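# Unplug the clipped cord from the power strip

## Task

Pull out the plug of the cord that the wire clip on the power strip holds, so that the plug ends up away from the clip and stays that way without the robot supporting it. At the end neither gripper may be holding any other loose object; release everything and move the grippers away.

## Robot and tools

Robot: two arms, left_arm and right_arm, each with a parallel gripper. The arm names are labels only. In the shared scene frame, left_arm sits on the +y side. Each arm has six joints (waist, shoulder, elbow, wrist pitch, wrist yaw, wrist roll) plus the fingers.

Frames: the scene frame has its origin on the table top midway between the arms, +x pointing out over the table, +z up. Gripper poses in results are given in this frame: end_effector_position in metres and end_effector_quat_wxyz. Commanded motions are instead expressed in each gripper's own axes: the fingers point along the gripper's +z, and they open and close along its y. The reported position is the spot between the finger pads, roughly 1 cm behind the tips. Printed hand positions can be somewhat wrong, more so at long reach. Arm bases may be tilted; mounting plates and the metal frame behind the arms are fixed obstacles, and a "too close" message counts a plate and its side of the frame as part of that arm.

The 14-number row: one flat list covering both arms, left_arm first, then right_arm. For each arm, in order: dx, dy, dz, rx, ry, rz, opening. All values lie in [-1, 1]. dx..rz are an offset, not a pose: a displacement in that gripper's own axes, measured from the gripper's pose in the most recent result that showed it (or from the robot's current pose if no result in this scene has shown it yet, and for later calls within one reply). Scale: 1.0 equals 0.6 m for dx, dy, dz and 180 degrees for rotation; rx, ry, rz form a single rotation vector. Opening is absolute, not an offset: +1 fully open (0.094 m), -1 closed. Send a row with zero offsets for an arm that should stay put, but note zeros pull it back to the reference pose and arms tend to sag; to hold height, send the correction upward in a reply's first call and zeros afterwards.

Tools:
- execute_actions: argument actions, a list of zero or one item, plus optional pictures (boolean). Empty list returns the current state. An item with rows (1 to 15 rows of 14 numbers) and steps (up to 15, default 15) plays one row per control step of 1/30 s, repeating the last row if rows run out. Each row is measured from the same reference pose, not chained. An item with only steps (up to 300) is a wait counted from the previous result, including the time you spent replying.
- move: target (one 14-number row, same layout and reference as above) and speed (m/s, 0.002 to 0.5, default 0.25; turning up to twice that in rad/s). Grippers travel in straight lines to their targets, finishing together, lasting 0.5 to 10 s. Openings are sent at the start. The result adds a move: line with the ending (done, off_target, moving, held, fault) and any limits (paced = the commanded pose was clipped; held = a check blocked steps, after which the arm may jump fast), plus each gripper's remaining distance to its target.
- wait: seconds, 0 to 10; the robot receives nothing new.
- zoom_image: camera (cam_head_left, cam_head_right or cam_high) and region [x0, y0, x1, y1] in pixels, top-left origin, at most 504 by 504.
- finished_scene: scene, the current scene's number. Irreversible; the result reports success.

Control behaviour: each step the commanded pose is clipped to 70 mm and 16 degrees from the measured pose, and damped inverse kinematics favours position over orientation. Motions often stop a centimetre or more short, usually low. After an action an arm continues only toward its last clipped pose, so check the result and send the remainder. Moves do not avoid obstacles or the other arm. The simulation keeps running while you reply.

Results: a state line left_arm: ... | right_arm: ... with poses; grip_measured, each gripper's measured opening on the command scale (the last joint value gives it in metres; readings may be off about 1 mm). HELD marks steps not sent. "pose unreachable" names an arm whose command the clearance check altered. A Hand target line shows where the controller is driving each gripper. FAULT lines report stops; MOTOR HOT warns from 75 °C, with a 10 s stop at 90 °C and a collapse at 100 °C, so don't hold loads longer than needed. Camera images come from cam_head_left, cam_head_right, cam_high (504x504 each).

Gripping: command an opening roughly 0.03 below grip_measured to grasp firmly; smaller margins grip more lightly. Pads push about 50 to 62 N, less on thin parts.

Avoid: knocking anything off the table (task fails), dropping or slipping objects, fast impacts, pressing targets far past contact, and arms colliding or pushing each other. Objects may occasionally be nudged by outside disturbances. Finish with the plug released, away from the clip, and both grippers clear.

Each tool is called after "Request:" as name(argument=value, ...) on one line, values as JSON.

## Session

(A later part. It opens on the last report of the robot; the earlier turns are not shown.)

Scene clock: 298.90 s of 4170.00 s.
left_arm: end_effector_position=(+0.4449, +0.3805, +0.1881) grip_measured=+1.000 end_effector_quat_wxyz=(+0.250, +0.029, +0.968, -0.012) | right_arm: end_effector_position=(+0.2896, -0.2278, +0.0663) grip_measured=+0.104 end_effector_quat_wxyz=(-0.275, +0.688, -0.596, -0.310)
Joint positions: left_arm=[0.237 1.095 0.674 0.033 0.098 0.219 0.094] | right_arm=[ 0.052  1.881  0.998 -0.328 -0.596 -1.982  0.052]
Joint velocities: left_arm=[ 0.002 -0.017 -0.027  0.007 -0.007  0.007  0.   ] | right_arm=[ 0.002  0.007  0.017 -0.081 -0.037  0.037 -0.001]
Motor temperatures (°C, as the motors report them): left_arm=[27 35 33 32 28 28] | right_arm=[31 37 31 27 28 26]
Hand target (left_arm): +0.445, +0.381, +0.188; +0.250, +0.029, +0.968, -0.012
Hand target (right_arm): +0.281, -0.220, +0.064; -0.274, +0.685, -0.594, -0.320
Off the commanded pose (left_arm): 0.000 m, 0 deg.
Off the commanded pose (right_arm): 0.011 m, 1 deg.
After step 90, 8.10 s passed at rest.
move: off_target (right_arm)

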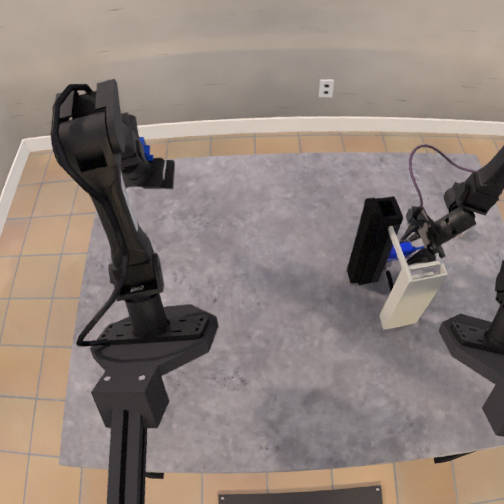

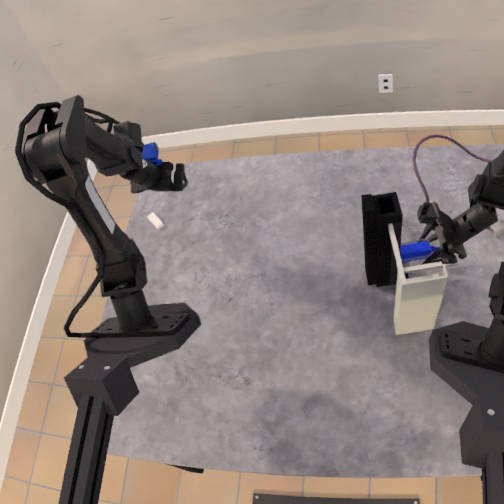

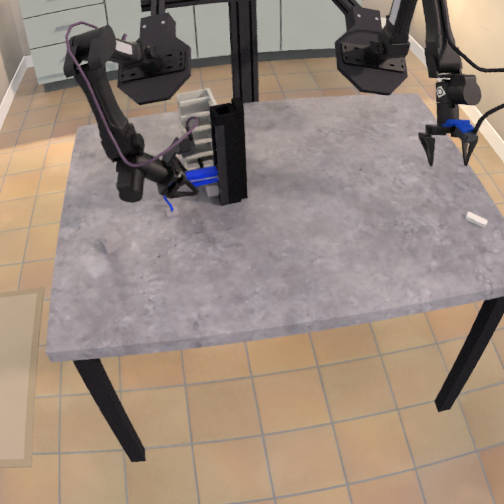

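Request:
move(target=[0, 0, 0, 0, 0, 0, 1, 0.0181, 0.0067, -0.0107, 0, 0, 0, 0.106], speed=0.03)

Request:
zoom_image(camera="cam_high", region=[140, 145, 230, 220])

Request:
zoom_image(camera="cam_head_right", region=[400, 215, 470, 275])

Scene clock: 340.33 s of 4170.00 s.
left_arm: end_effector_position=(+0.4449, +0.3805, +0.1881) grip_measured=+1.000 end_effector_quat_wxyz=(+0.250, +0.029, +0.968, -0.012) | right_arm: end_effector_position=(+0.2884, -0.2413, +0.0615) grip_measured=+0.104 end_effector_quat_wxyz=(-0.273, +0.690, -0.599, -0.301)
Joint positions: left_arm=[0.237 1.095 0.674 0.033 0.098 0.219 0.094] | right_arm=[ 0.015  1.881  0.998 -0.334 -0.595 -2.017  0.052]
Joint velocities: left_arm=[-0.022 -0.002  0.002 -0.007  0.007  0.066  0.   ] | right_arm=[-0.007 -0.007  0.002  0.007  0.022 -0.037  0.   ]
Motor temperatures (°C, as the motors report them): left_arm=[27 35 34 33 28 28] | right_arm=[31 37 30 27 28 26]
Hand target (left_arm): +0.445, +0.381, +0.188; +0.250, +0.029, +0.968, -0.012
Hand target (right_arm): +0.288, -0.240, +0.062; -0.275, +0.687, -0.597, -0.309
Off the commanded pose (left_arm): 0.000 m, 0 deg.
Off the commanded pose (right_arm): 0.002 m, 1 deg.
After step 90, 37.70 s passed at rest.
move: done

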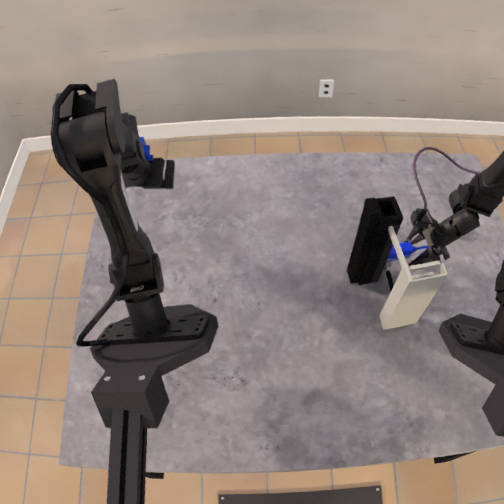

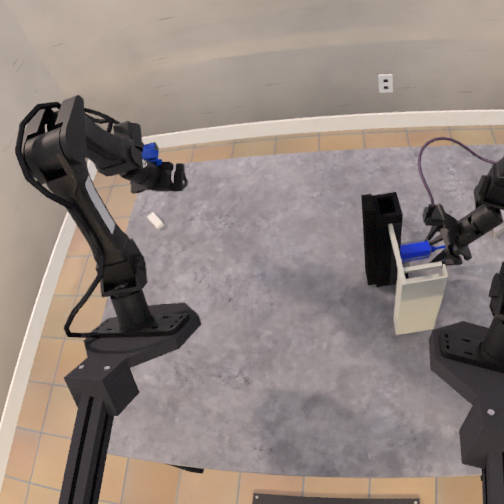

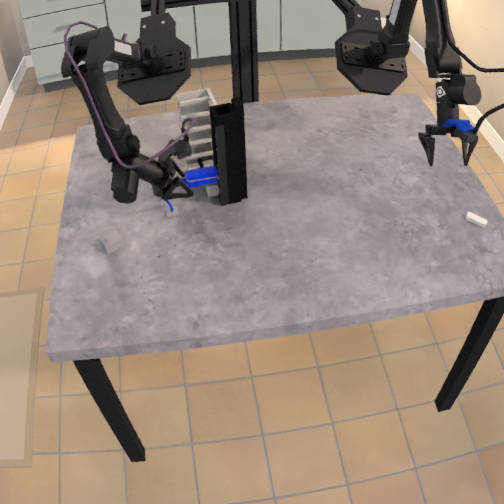

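Region (140, 145, 230, 220) of cam_high's 504x504 image, scaled by 5.600, with more detail than that image has.

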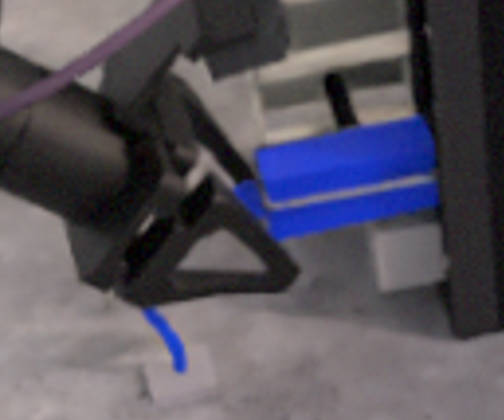

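Region (400, 215, 470, 275) of cam_head_right's 504x504 image, scaled by 7.200, with more detail than that image has; it fills the top 432 rows of this view, and the rest is white.

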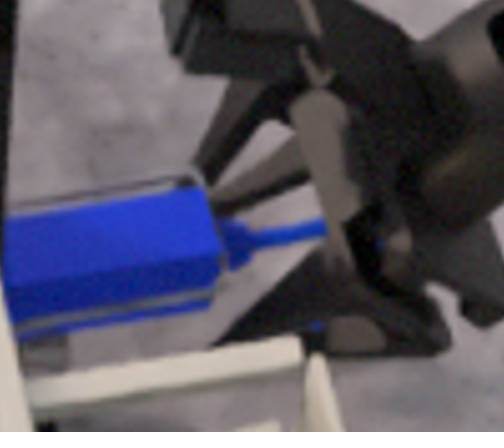

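Request:
move(target=[0, 0, 0, 0, 0, 0, 1, -0.0233, 0.0066, 0.0058, -0.003, -0.008, 0, -0.319], speed=0.015)

Request:
zoom_image(camera="cam_high", region=[140, 145, 230, 220])

Request:
zoom_image(camera="cam_head_right", region=[400, 215, 470, 275])

Request:
zoom_image(camera="cam_head_left", region=[385, 215, 455, 275])

Scene clock: 352.00 s of 4170.00 s.
left_arm: end_effector_position=(+0.4449, +0.3805, +0.1881) grip_measured=+1.000 end_effector_quat_wxyz=(+0.250, +0.029, +0.968, -0.012) | right_arm: end_effector_position=(+0.2882, -0.2372, +0.0630) grip_measured=-0.317 end_effector_quat_wxyz=(-0.272, +0.690, -0.598, -0.304)
Joint positions: left_arm=[0.237 1.095 0.674 0.033 0.098 0.219 0.094] | right_arm=[ 0.026  1.881  0.998 -0.335 -0.594 -2.007  0.032]
Joint velocities: left_arm=[ 0.012 -0.002 -0.012 -0.022 -0.022 -0.022  0.   ] | right_arm=[-0.002 -0.002 -0.012 -0.022 -0.154 -0.037 -0.001]
Motor temperatures (°C, as the motors report them): left_arm=[27 35 34 33 28 28] | right_arm=[31 38 30 27 28 26]
Hand target (left_arm): +0.445, +0.381, +0.188; +0.250, +0.029, +0.968, -0.012
Hand target (right_arm): +0.283, -0.230, +0.069; -0.277, +0.688, -0.594, -0.313
Off the commanded pose (left_arm): 0.000 m, 0 deg.
Off the commanded pose (right_arm): 0.011 m, 1 deg.
After step 90, 7.47 s passed at rest.
move: off_target (right_arm)

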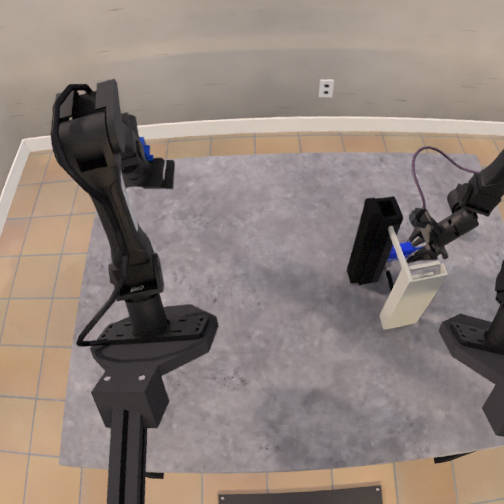

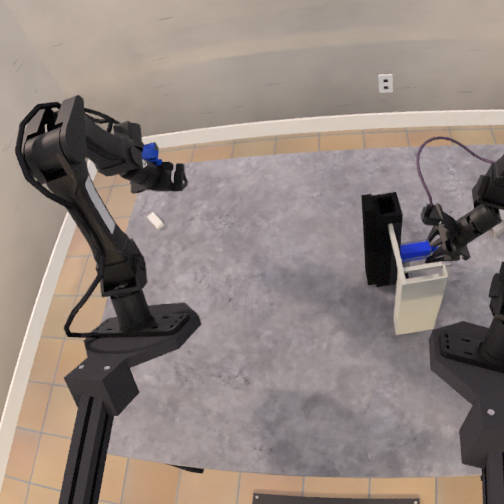

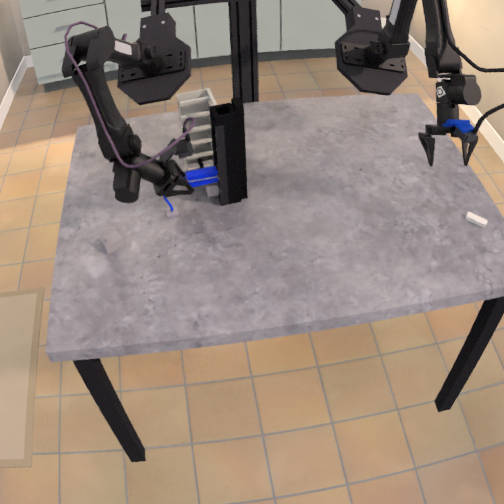

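Region (140, 145, 230, 220) of cam_high's 504x504 image, scaled by 5.600, with more detail than that image has.

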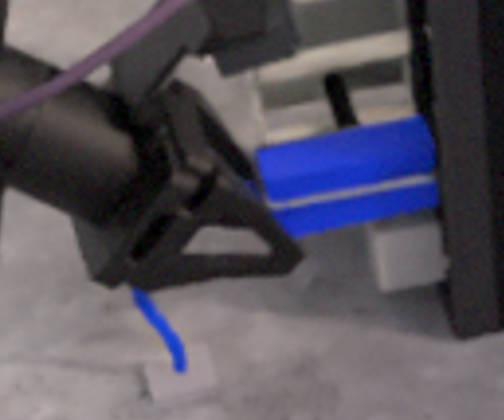

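Region (400, 215, 470, 275) of cam_head_right's 504x504 image, scaled by 7.200, with more detail than that image has; it fills the top 432 rows of this view, and the rest is white.

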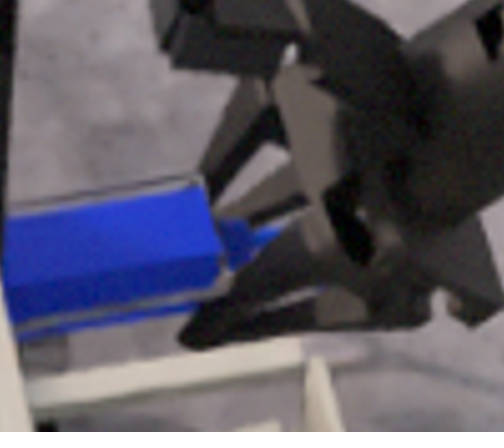

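Region (385, 215, 455, 275) of cam_head_left's 504x504 image, scaled by 7.200, with more detail than that image has; it fills the top 432 rows of this view, and the rest is white.

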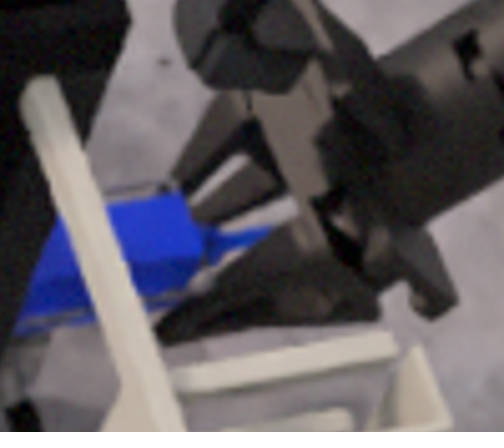

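Request:
move(target=[0, 0, 0, 0, 0, 0, 1, -0.0447, 0.0062, -0.0177, -0.003, -0.008, 0, -0.319], speed=0.02)

Request:
zoom_image(camera="cam_high", region=[140, 145, 230, 220])

Request:
zoom_image(camera="cam_head_right", region=[400, 215, 470, 275])

Request:
zoom_image(camera="cam_head_left", region=[385, 215, 455, 275])

Scene clock: 362.30 s of 4170.00 s.
left_arm: end_effector_position=(+0.4449, +0.3805, +0.1881) grip_measured=+1.000 end_effector_quat_wxyz=(+0.250, +0.029, +0.968, -0.012) | right_arm: end_effector_position=(+0.2928, -0.2417, +0.0752) grip_measured=-0.317 end_effector_quat_wxyz=(-0.266, +0.696, -0.601, -0.290)
Joint positions: left_arm=[0.237 1.095 0.674 0.033 0.098 0.219 0.094] | right_arm=[ 0.036  1.816  0.979 -0.349 -0.562 -1.99   0.032]
Joint velocities: left_arm=[-0.007 -0.007 -0.012 -0.007 -0.022 -0.007  0.   ] | right_arm=[ 0.017 -0.007  0.017 -0.051 -0.022  0.066 -0.001]
Motor temperatures (°C, as the motors report them): left_arm=[27 35 34 33 28 28] | right_arm=[31 39 30 27 28 26]
Hand target (left_arm): +0.445, +0.381, +0.188; +0.250, +0.029, +0.968, -0.012
Hand target (right_arm): +0.283, -0.228, +0.089; -0.276, +0.687, -0.593, -0.316
Off the commanded pose (left_arm): 0.000 m, 0 deg.
Off the commanded pose (right_arm): 0.023 m, 4 deg.
After step 90, 5.63 s passed at rest.
move: off_target (right_arm)

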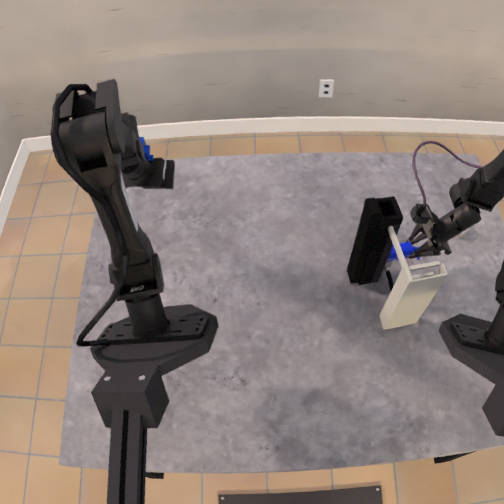

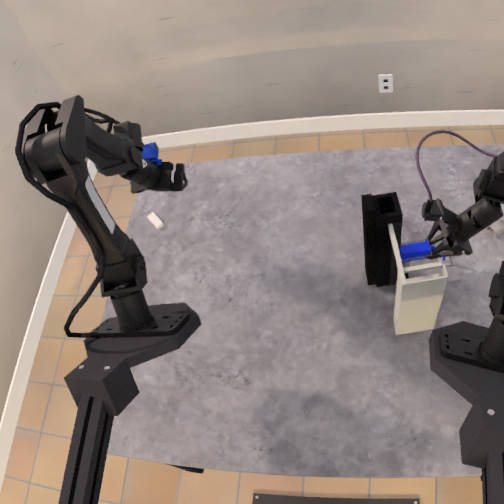

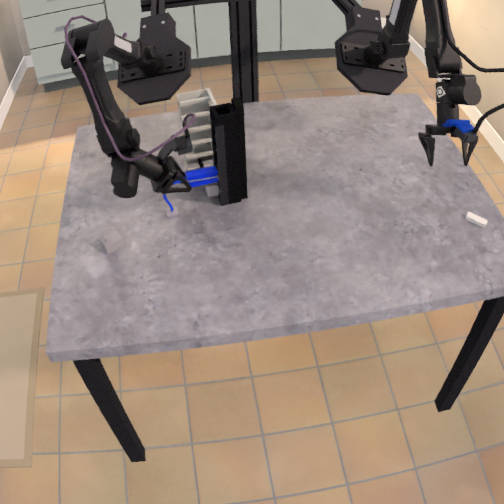

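Region (140, 145, 230, 220) of cam_high's 504x504 image, scaled by 5.600, with more detail than that image has.

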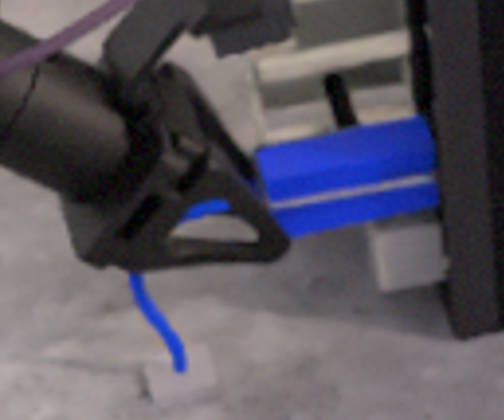

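Region (400, 215, 470, 275) of cam_head_right's 504x504 image, scaled by 7.200, with more detail than that image has; it fills the top 432 rows of this view, and the rest is white.

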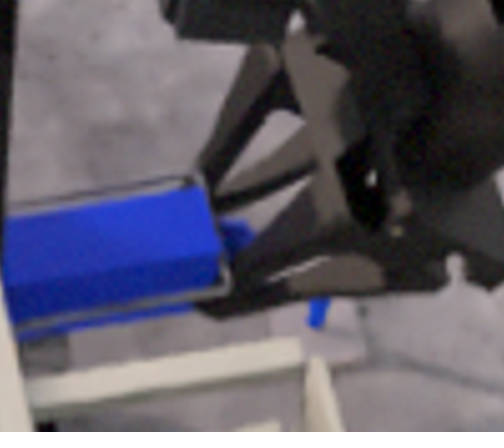

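Region (385, 215, 455, 275) of cam_head_left's 504x504 image, scaled by 7.200, with more detail than that image has; it fills the top 432 rows of this view, and the rest is white.

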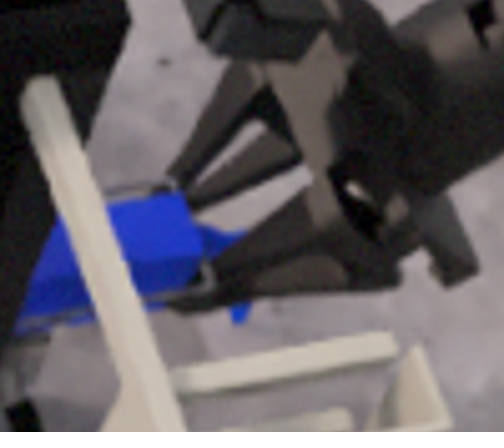

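Request:
move(target=[0, 0, 0, 0, 0, 0, 1, -0.0483, 0.0169, -0.0039, -0.005, -0.0203, 0.004, 0.277], speed=0.025)

Request:
zoom_image(camera="cam_high", region=[140, 145, 230, 220])

Request:
zoom_image(camera="cam_head_right", region=[400, 215, 470, 275])

Request:
zoom_image(camera="cam_head_left", region=[385, 215, 455, 275])

Scene clock: 386.67 s of 4170.00 s.
left_arm: end_effector_position=(+0.4449, +0.3805, +0.1881) grip_measured=+1.000 end_effector_quat_wxyz=(+0.250, +0.029, +0.968, -0.012) | right_arm: end_effector_position=(+0.2896, -0.2336, +0.0869) grip_measured=+0.275 end_effector_quat_wxyz=(-0.272, +0.693, -0.598, -0.298)
Joint positions: left_arm=[0.237 1.095 0.674 0.033 0.098 0.219 0.094] | right_arm=[ 0.057  1.782  0.953 -0.357 -0.574 -1.972  0.06 ]
Joint velocities: left_arm=[-0.012 -0.002  0.022  0.022 -0.022 -0.022  0.   ] | right_arm=[-0.002 -0.007  0.007  0.022 -0.11   0.066 -0.   ]
Motor temperatures (°C, as the motors report them): left_arm=[27 36 34 33 28 28] | right_arm=[31 40 30 27 29 26]
Hand target (left_arm): +0.445, +0.381, +0.188; +0.250, +0.029, +0.968, -0.012
Hand target (right_arm): +0.280, -0.225, +0.097; -0.276, +0.685, -0.594, -0.318
Off the commanded pose (left_arm): 0.000 m, 0 deg.
Off the commanded pose (right_arm): 0.017 m, 3 deg.
After step 90, 19.77 s passed at rest.
move: off_target (right_arm)

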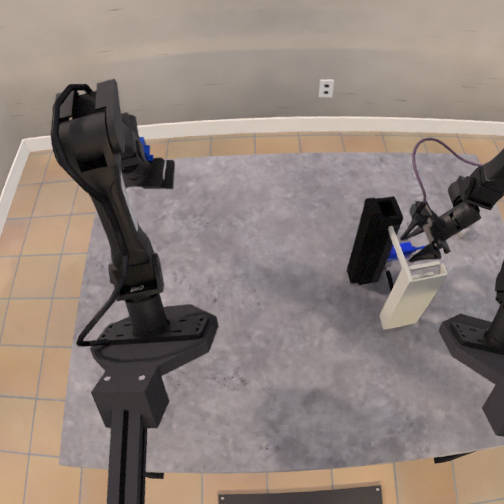

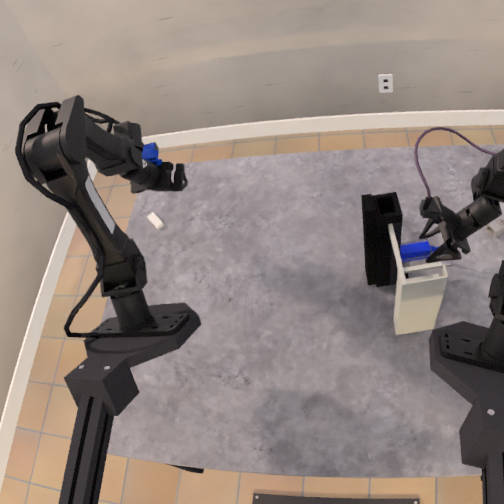

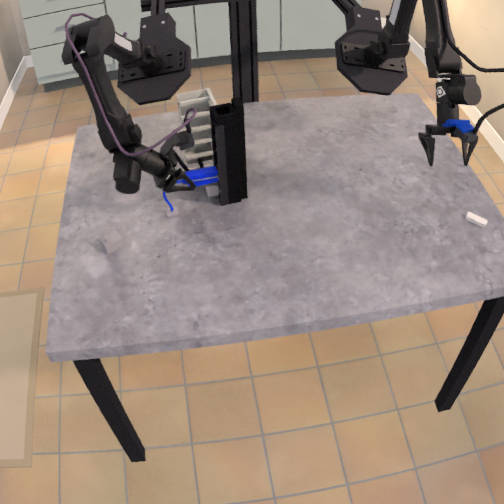

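Region (140, 145, 230, 220) of cam_high's 504x504 image, scaled by 5.600, with more detail than that image has.

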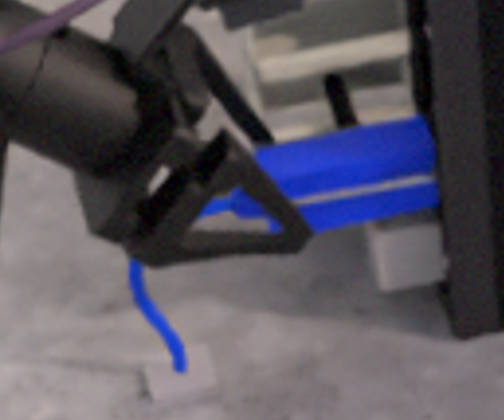

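Region (400, 215, 470, 275) of cam_head_right's 504x504 image, scaled by 7.200, with more detail than that image has; it fills the top 432 rows of this view, and the rest is white.

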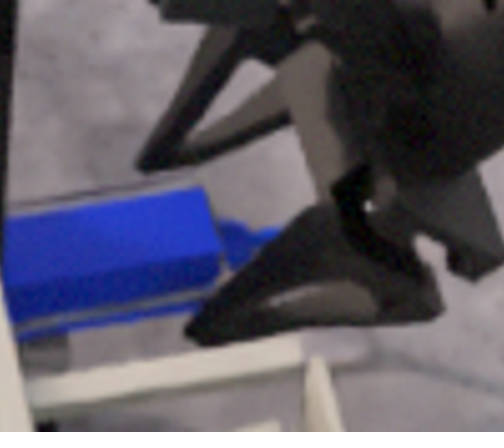

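Region (385, 215, 455, 275) of cam_head_left's 504x504 image, scaled by 7.200, with more detail than that image has; it fills the top 432 rows of this view, and the rest is white.

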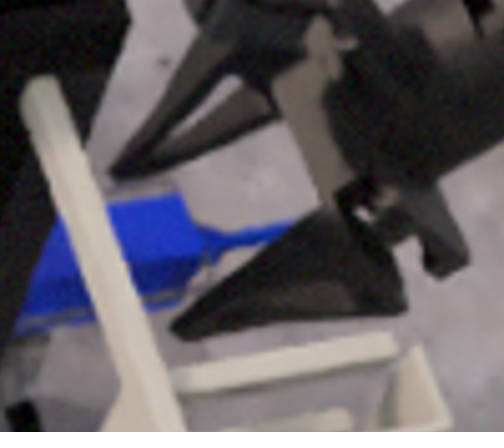

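Request:
execute_actions(actions=[{"rows": [[0,0,0,0,0,0,1,-0.0284,0.0132,-0.0015,-0.005,-0.013,0.003,0.277],[0,0,0,0,0,0,1,-0.0284,0.0132,-0.0015,-0.005,-0.013,0.003,0.277],[0,0,0,0,0,0,1,-0.0284,0.0132,-0.0015,-0.005,-0.013,0.003,0.22],[0,0,0,0,0,0,1,-0.0284,0.0132,-0.0015,-0.005,-0.013,0.003,0.17],[0,0,0,0,0,0,1,-0.0284,0.0132,-0.0015,-0.005,-0.013,0.003,0.12],[0,0,0,0,0,0,1,-0.0284,0.0132,-0.0015,-0.005,-0.013,0.003,0.08],[0,0,0,0,0,0,1,-0.0284,0.0132,-0.0015,-0.005,-0.013,0.003,0.05],[0,0,0,0,0,0,1,-0.0284,0.0132,-0.0015,-0.005,-0.013,0.003,0.02],[0,0,0,0,0,0,1,-0.0284,0.0132,-0.0015,-0.005,-0.013,0.003,-0.01],[0,0,0,0,0,0,1,-0.0284,0.0132,-0.0015,-0.005,-0.013,0.003,-0.03],[0,0,0,0,0,0,1,-0.0284,0.0132,-0.0015,-0.005,-0.013,0.003,-0.05],[0,0,0,0,0,0,1,-0.0284,0.0132,-0.0015,-0.005,-0.013,0.003,-0.07]], "steps": 15}])

Scene clock: 401.33 s of 4170.00 s.
left_arm: end_effector_position=(+0.4449, +0.3805, +0.1881) grip_measured=+1.000 end_effector_quat_wxyz=(+0.250, +0.029, +0.968, -0.012) | right_arm: end_effector_position=(+0.2873, -0.2311, +0.0883) grip_measured=-0.050 end_effector_quat_wxyz=(-0.269, +0.692, -0.597, -0.304)
Joint positions: left_arm=[0.237 1.095 0.674 0.033 0.098 0.219 0.094] | right_arm=[ 0.063  1.782  0.953 -0.368 -0.574 -1.969  0.045]
Joint velocities: left_arm=[ 0.002 -0.002  0.002  0.037 -0.037 -0.022  0.   ] | right_arm=[-0.002 -0.017 -0.002 -0.007 -0.007  0.007 -0.001]
Motor temperatures (°C, as the motors report them): left_arm=[27 36 34 33 28 28] | right_arm=[31 41 30 27 29 26]
Hand target (left_arm): +0.445, +0.381, +0.188; +0.250, +0.029, +0.968, -0.012
Hand target (right_arm): +0.280, -0.224, +0.099; -0.277, +0.686, -0.593, -0.318
Off the commanded pose (left_arm): 0.000 m, 0 deg.
Off the commanded pose (right_arm): 0.015 m, 2 deg.
Steps of this call (steps 1 to 90: nothing new was sent; then 11.17 s passed at rest; steps 91 to 105: all 15 steps of this action). Readings (end_effector_position):
91: left_arm (+0.4449, +0.3805, +0.1881) | right_arm (+0.2895, -0.2334, +0.0870)
92: left_arm (+0.4449, +0.3805, +0.1881) | right_arm (+0.2895, -0.2329, +0.0872)
94: left_arm (+0.4449, +0.3805, +0.1881) | right_arm (+0.2893, -0.2321, +0.0876)
98: left_arm (+0.4449, +0.3805, +0.1881) | right_arm (+0.2883, -0.2312, +0.0882)
105: the state above

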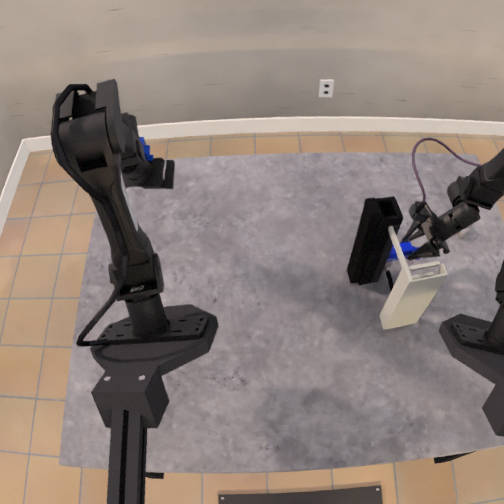

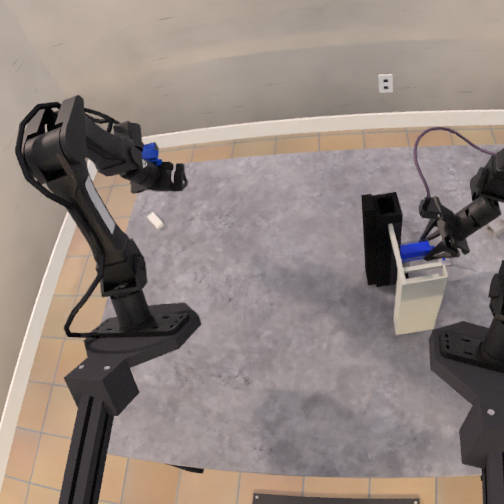

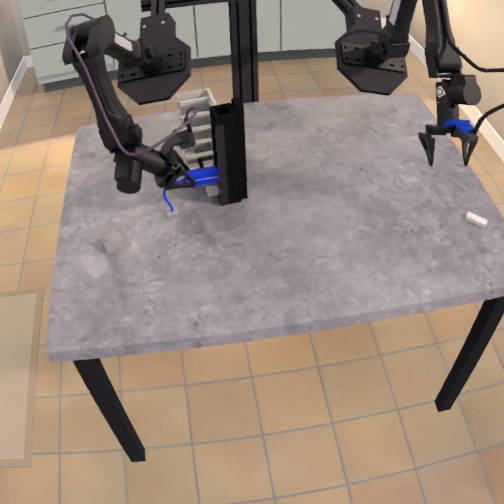

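Request:
move(target=[0, 0, 0, 0, 0, 0, 1, -0.0623, 0.0093, -0.0276, 0, 0.07, 0, -0.075], speed=0.03)

Request:
zoom_image(camera="cam_high", region=[140, 125, 250, 220])

Request:
zoom_image(camera="cam_head_right", region=[390, 195, 470, 275])

Request:
zoom_image(camera="cam_head_left", region=[375, 195, 455, 275])

Scene clock: 420.47 s of 4170.00 s.
left_arm: end_effector_position=(+0.4449, +0.3805, +0.1881) grip_measured=+1.000 end_effector_quat_wxyz=(+0.250, +0.029, +0.968, -0.012) | right_arm: end_effector_position=(+0.2861, -0.2244, +0.1172) grip_measured=-0.050 end_effector_quat_wxyz=(-0.192, +0.721, -0.630, -0.217)
Joint positions: left_arm=[0.237 1.095 0.674 0.033 0.098 0.219 0.094] | right_arm=[ 0.243  1.564  0.824 -0.306 -0.257 -1.747  0.045]
Joint velocities: left_arm=[ 0.002 -0.017 -0.007  0.037 -0.081 -0.022  0.   ] | right_arm=[ 0.002  0.007 -0.002  0.007 -0.11   0.081  0.001]
Motor temperatures (°C, as the motors report them): left_arm=[27 36 34 33 28 28] | right_arm=[31 41 30 27 29 26]
Hand target (left_arm): +0.445, +0.381, +0.188; +0.250, +0.029, +0.968, -0.012
Hand target (right_arm): +0.279, -0.219, +0.126; -0.202, +0.721, -0.623, -0.227
Off the commanded pose (left_arm): 0.000 m, 0 deg.
Off the commanded pose (right_arm): 0.013 m, 2 deg.
After step 90, 12.23 s passed at rest.
move: off_target (right_arm)

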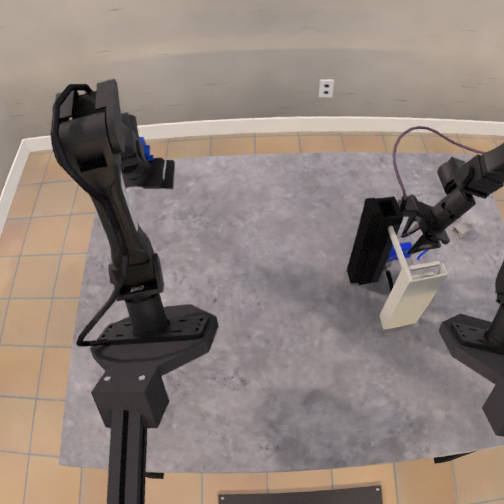

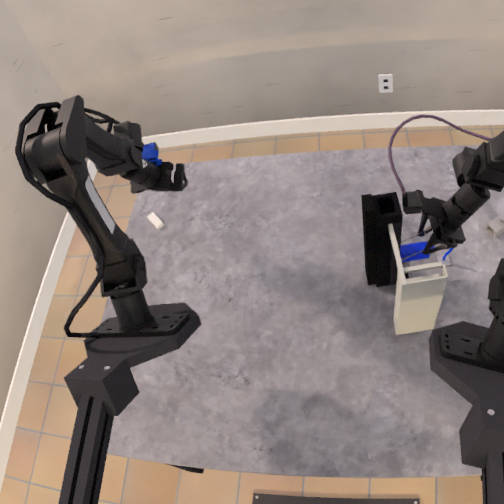

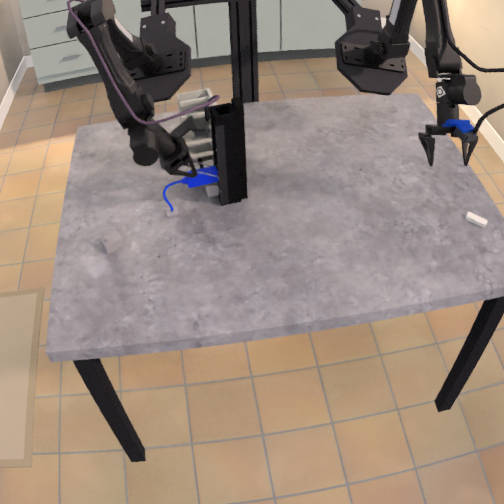

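Region (140, 125, 250, 220) of cam_high's 504x504 image, scaled by 4.582, with more detail than that image has; it fills the top 435 rows of this view, and the rest is white.

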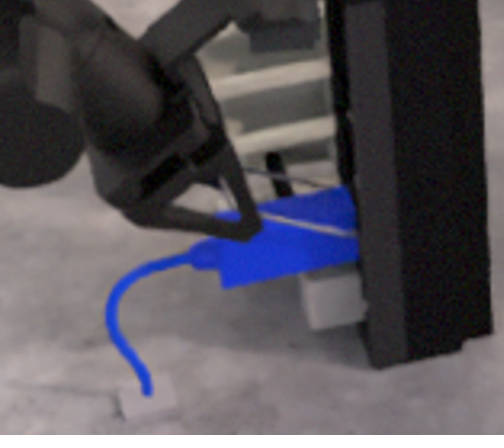

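Region (390, 195, 470, 275) of cam_head_right's 504x504 image, scaled by 6.300, with more detail than that image has.

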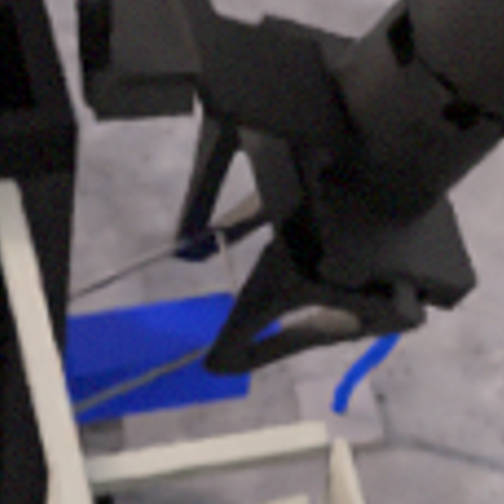

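Region (375, 195, 455, 275) of cam_head_left's 504x504 image, scaled by 6.300, with more detail than that image has.

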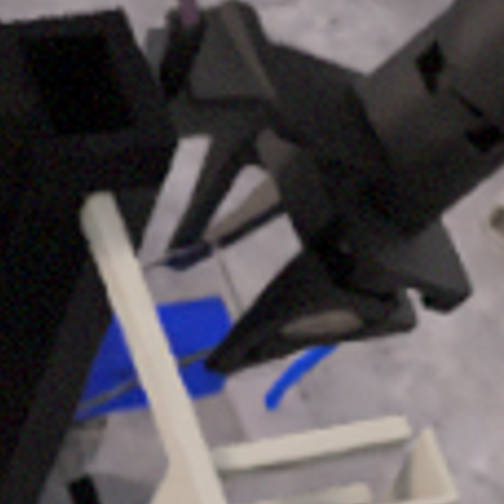

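Request:
move(target=[0, 0, 0, 0, 0, 0, 1, -0.0730, 0.0103, -0.0226, 0, -0.10, 0, -0.067], speed=0.04)

Request:
zoom_image(camera="cam_high", region=[140, 105, 250, 215])

Request:
zoom_image(camera="cam_head_right", region=[385, 180, 475, 270])

Request:
zoom_image(camera="cam_head_left", region=[370, 180, 460, 270])

Scene clock: 443.20 s of 4170.00 s.
left_arm: end_effector_position=(+0.4449, +0.3805, +0.1881) grip_measured=+1.000 end_effector_quat_wxyz=(+0.250, +0.029, +0.968, -0.012) | right_arm: end_effector_position=(+0.2846, -0.2134, +0.1315) grip_measured=-0.048 end_effector_quat_wxyz=(-0.256, +0.700, -0.610, -0.268)
Joint positions: left_arm=[0.237 1.095 0.674 0.033 0.098 0.219 0.094] | right_arm=[ 0.192  1.566  0.823 -0.33  -0.453 -1.809  0.045]
Joint velocities: left_arm=[-0.012  0.012 -0.007  0.037  0.007  0.022  0.   ] | right_arm=[-0.012 -0.002  0.007  0.11  -0.051  0.051 -0.   ]
Motor temperatures (°C, as the motors report them): left_arm=[27 36 34 34 28 28] | right_arm=[31 41 30 27 29 26]
Hand target (left_arm): +0.445, +0.381, +0.188; +0.250, +0.029, +0.968, -0.012
Hand target (right_arm): +0.277, -0.198, +0.152; -0.287, +0.677, -0.596, -0.323
Off the commanded pose (left_arm): 0.000 m, 0 deg.
Off the commanded pose (right_arm): 0.028 m, 8 deg.
After step 90, 15.57 s passed at rest.
move: off_target (right_arm)

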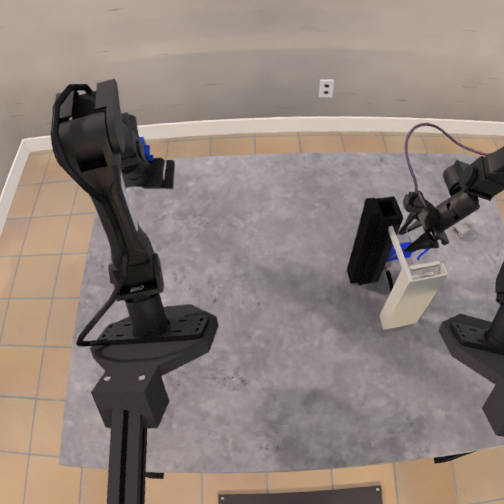

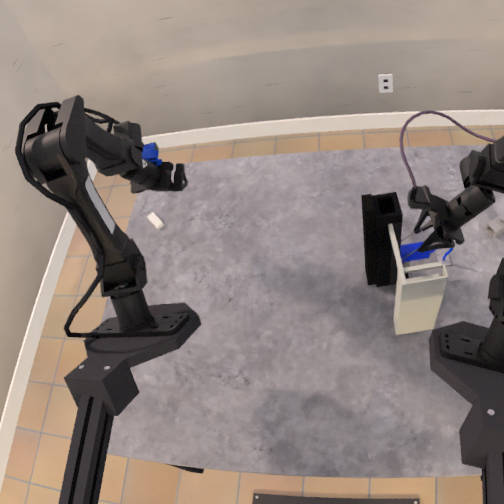

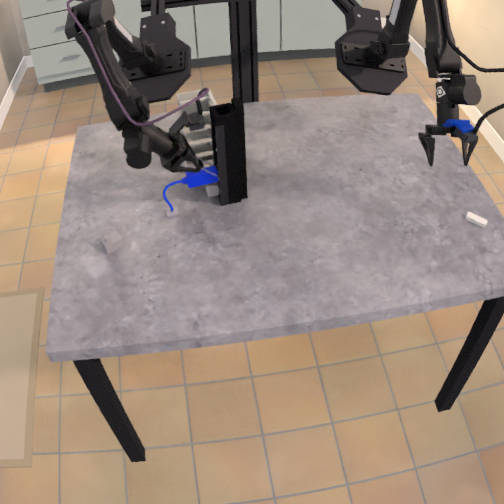

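Region (140, 105, 250, 215) of cam_high's 504x504 image, scaled by 4.582, with more detail than that image has.

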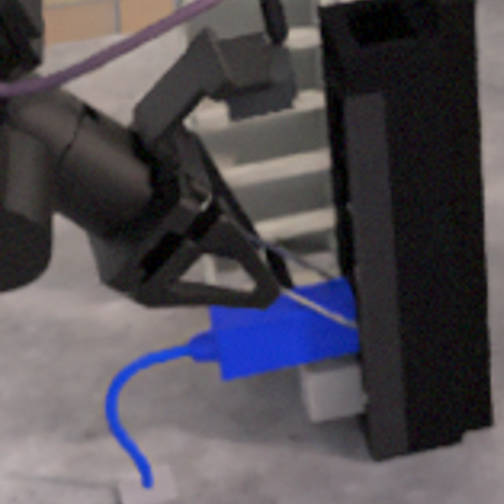

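Region (385, 180, 475, 270) of cam_head_right's 504x504 image, scaled by 5.600, with more detail than that image has.

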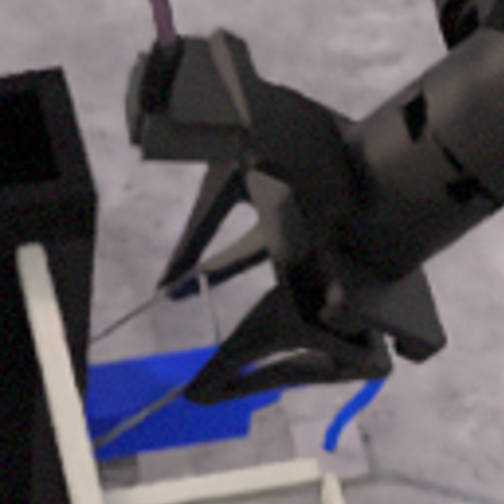

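Region (370, 180, 460, 270) of cam_head_left's 504x504 image, scaled by 5.600, with more detail than that image has.

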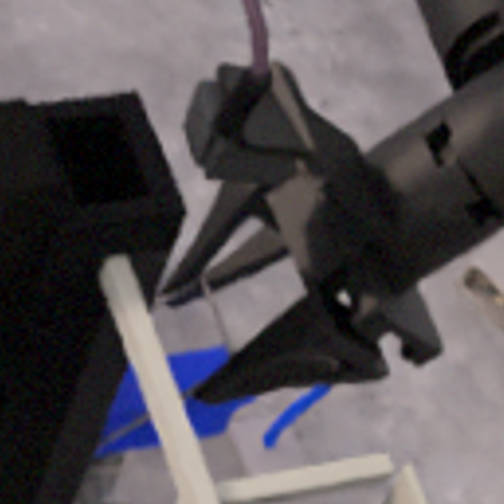

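Request:
move(target=[0, 0, 0, 0, 0, 0, 1, -0.008, 0.005, -0.004, 0, 0, 0, 0.12], speed=0.03)

Request:
zoom_image(camera="cam_high", region=[140, 105, 250, 215])

Request:
zoom_image(camera="cam_head_right", region=[385, 180, 475, 270])

Scene clock: 452.73 s of 4170.00 s.
left_arm: end_effector_position=(+0.4449, +0.3805, +0.1881) grip_measured=+1.000 end_effector_quat_wxyz=(+0.250, +0.029, +0.968, -0.012) | right_arm: end_effector_position=(+0.2848, -0.2146, +0.1304) grip_measured=+0.118 end_effector_quat_wxyz=(-0.253, +0.700, -0.612, -0.266)
Joint positions: left_arm=[0.237 1.095 0.674 0.033 0.098 0.219 0.094] | right_arm=[ 0.192  1.567  0.823 -0.328 -0.445 -1.805  0.053]
Joint velocities: left_arm=[-0.017 -0.017 -0.007  0.051 -0.007 -0.037  0.   ] | right_arm=[-0.002  0.002 -0.002 -0.037  0.051  0.051  0.   ]
Motor temperatures (°C, as the motors report them): left_arm=[27 36 34 34 28 28] | right_arm=[31 40 30 27 30 26]
Hand target (left_arm): +0.445, +0.381, +0.188; +0.250, +0.029, +0.968, -0.012
Hand target (right_arm): +0.281, -0.212, +0.136; -0.256, +0.700, -0.610, -0.268
Off the commanded pose (left_arm): 0.000 m, 0 deg.
Off the commanded pose (right_arm): 0.008 m, 1 deg.
After step 90, 5.83 s passed at rest.
move: done

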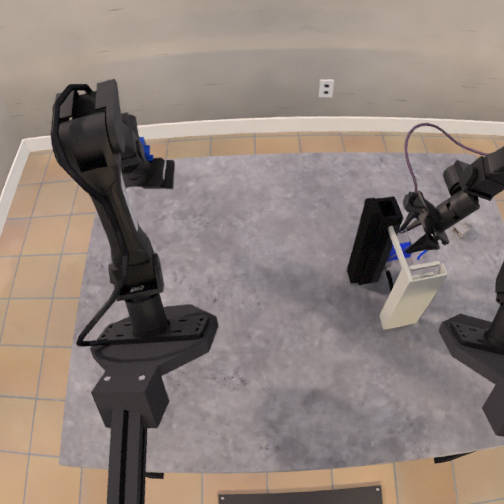

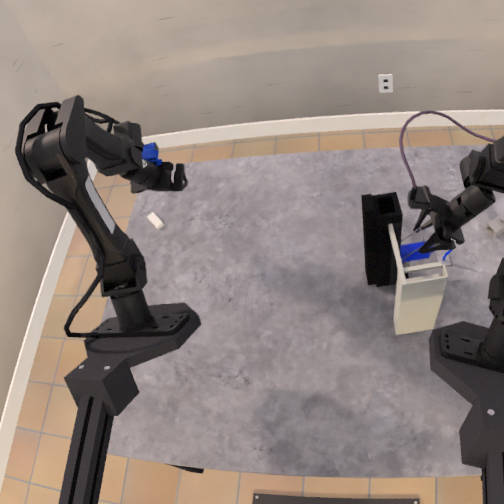

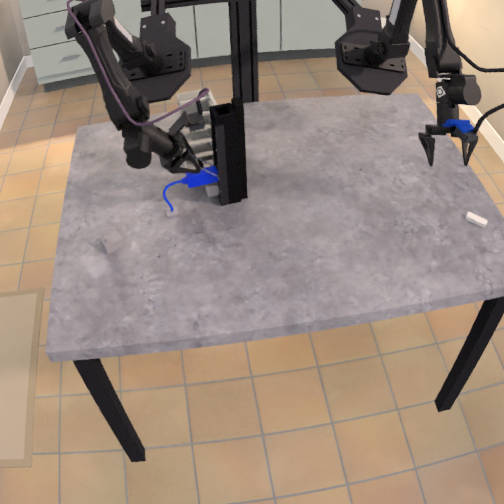

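Region (140, 105, 250, 215) of cam_high's 504x504 image, scaled by 4.582, with more detail than that image has.

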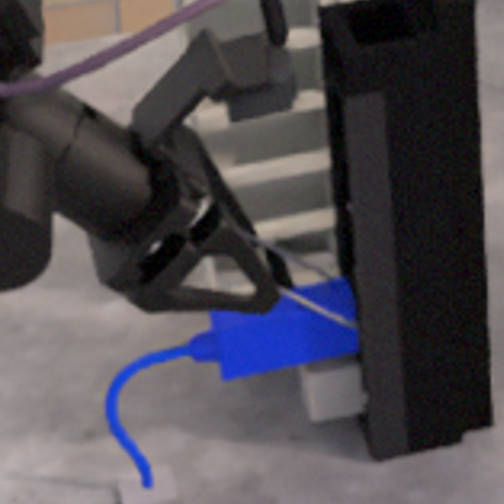

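Region (385, 180, 475, 270) of cam_head_right's 504x504 image, scaled by 5.600, with more detail than that image has.

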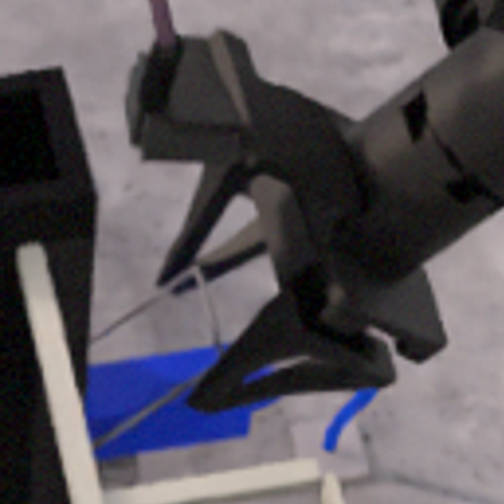

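Request:
move(target=[0, 0, 0, 0, 0, 0, 1, 0.0637, 0.0078, 0.0482, -0.0104, -0.005, 0.0023, 0.32], speed=0.05)

Request:
zoom_image(camera="cam_high", region=[140, 105, 250, 215])

Request:
zoom_image(camera="cam_head_right", region=[385, 180, 475, 270])

Scene clock: 464.53 s of 4170.00 s.
left_arm: end_effector_position=(+0.4449, +0.3805, +0.1881) grip_measured=+1.000 end_effector_quat_wxyz=(+0.250, +0.029, +0.968, -0.012) | right_arm: end_effector_position=(+0.2688, -0.2254, +0.0838) grip_measured=+0.318 end_effector_quat_wxyz=(-0.225, +0.701, -0.613, -0.288)
Joint positions: left_arm=[0.237 1.095 0.674 0.033 0.098 0.219 0.094] | right_arm=[ 0.116  1.747  0.87  -0.296 -0.458 -1.885  0.062]
Joint velocities: left_arm=[-0.017 -0.007 -0.017 -0.022 -0.037  0.022  0.   ] | right_arm=[-0.012  0.002  0.017  0.037 -0.066  0.007  0.001]
Motor temperatures (°C, as the motors report them): left_arm=[27 36 34 34 28 28] | right_arm=[31 40 30 27 29 26]
Hand target (left_arm): +0.445, +0.381, +0.188; +0.250, +0.029, +0.968, -0.012
Hand target (right_arm): +0.283, -0.224, +0.084; -0.245, +0.700, -0.609, -0.281
Off the commanded pose (left_arm): 0.000 m, 0 deg.
Off the commanded pose (right_arm): 0.014 m, 2 deg.
After step 90, 7.53 s passed at rest.
move: off_target (right_arm)

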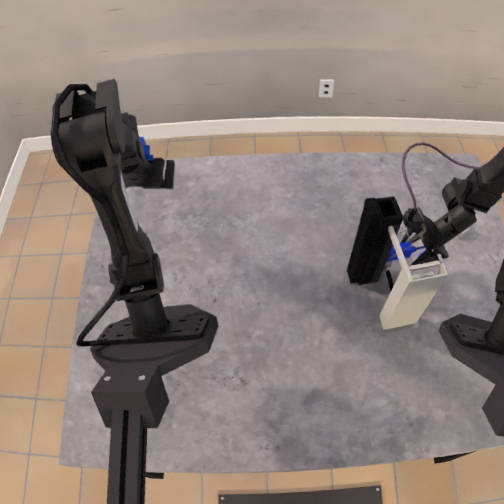

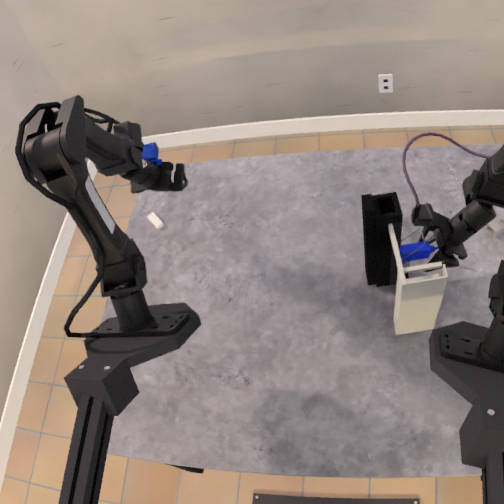

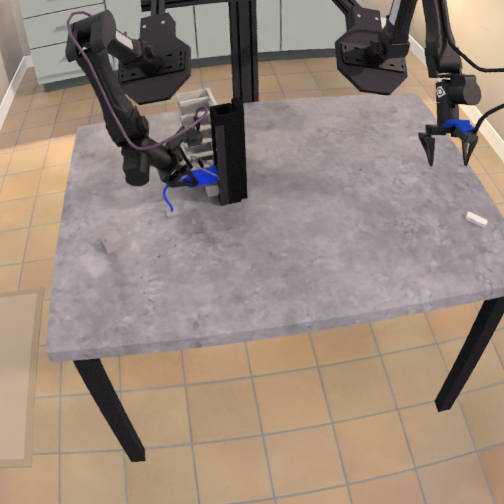

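Region (140, 105, 250, 215) of cam_high's 504x504 image, scaled by 4.582, with more detail than that image has.

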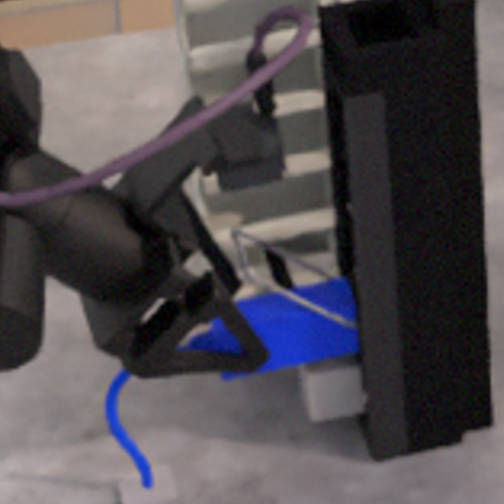

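Region (385, 180, 475, 270) of cam_head_right's 504x504 image, scaled by 5.600, with more detail than that image has.

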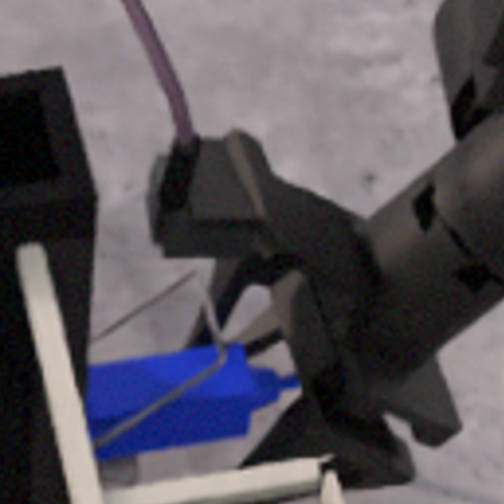

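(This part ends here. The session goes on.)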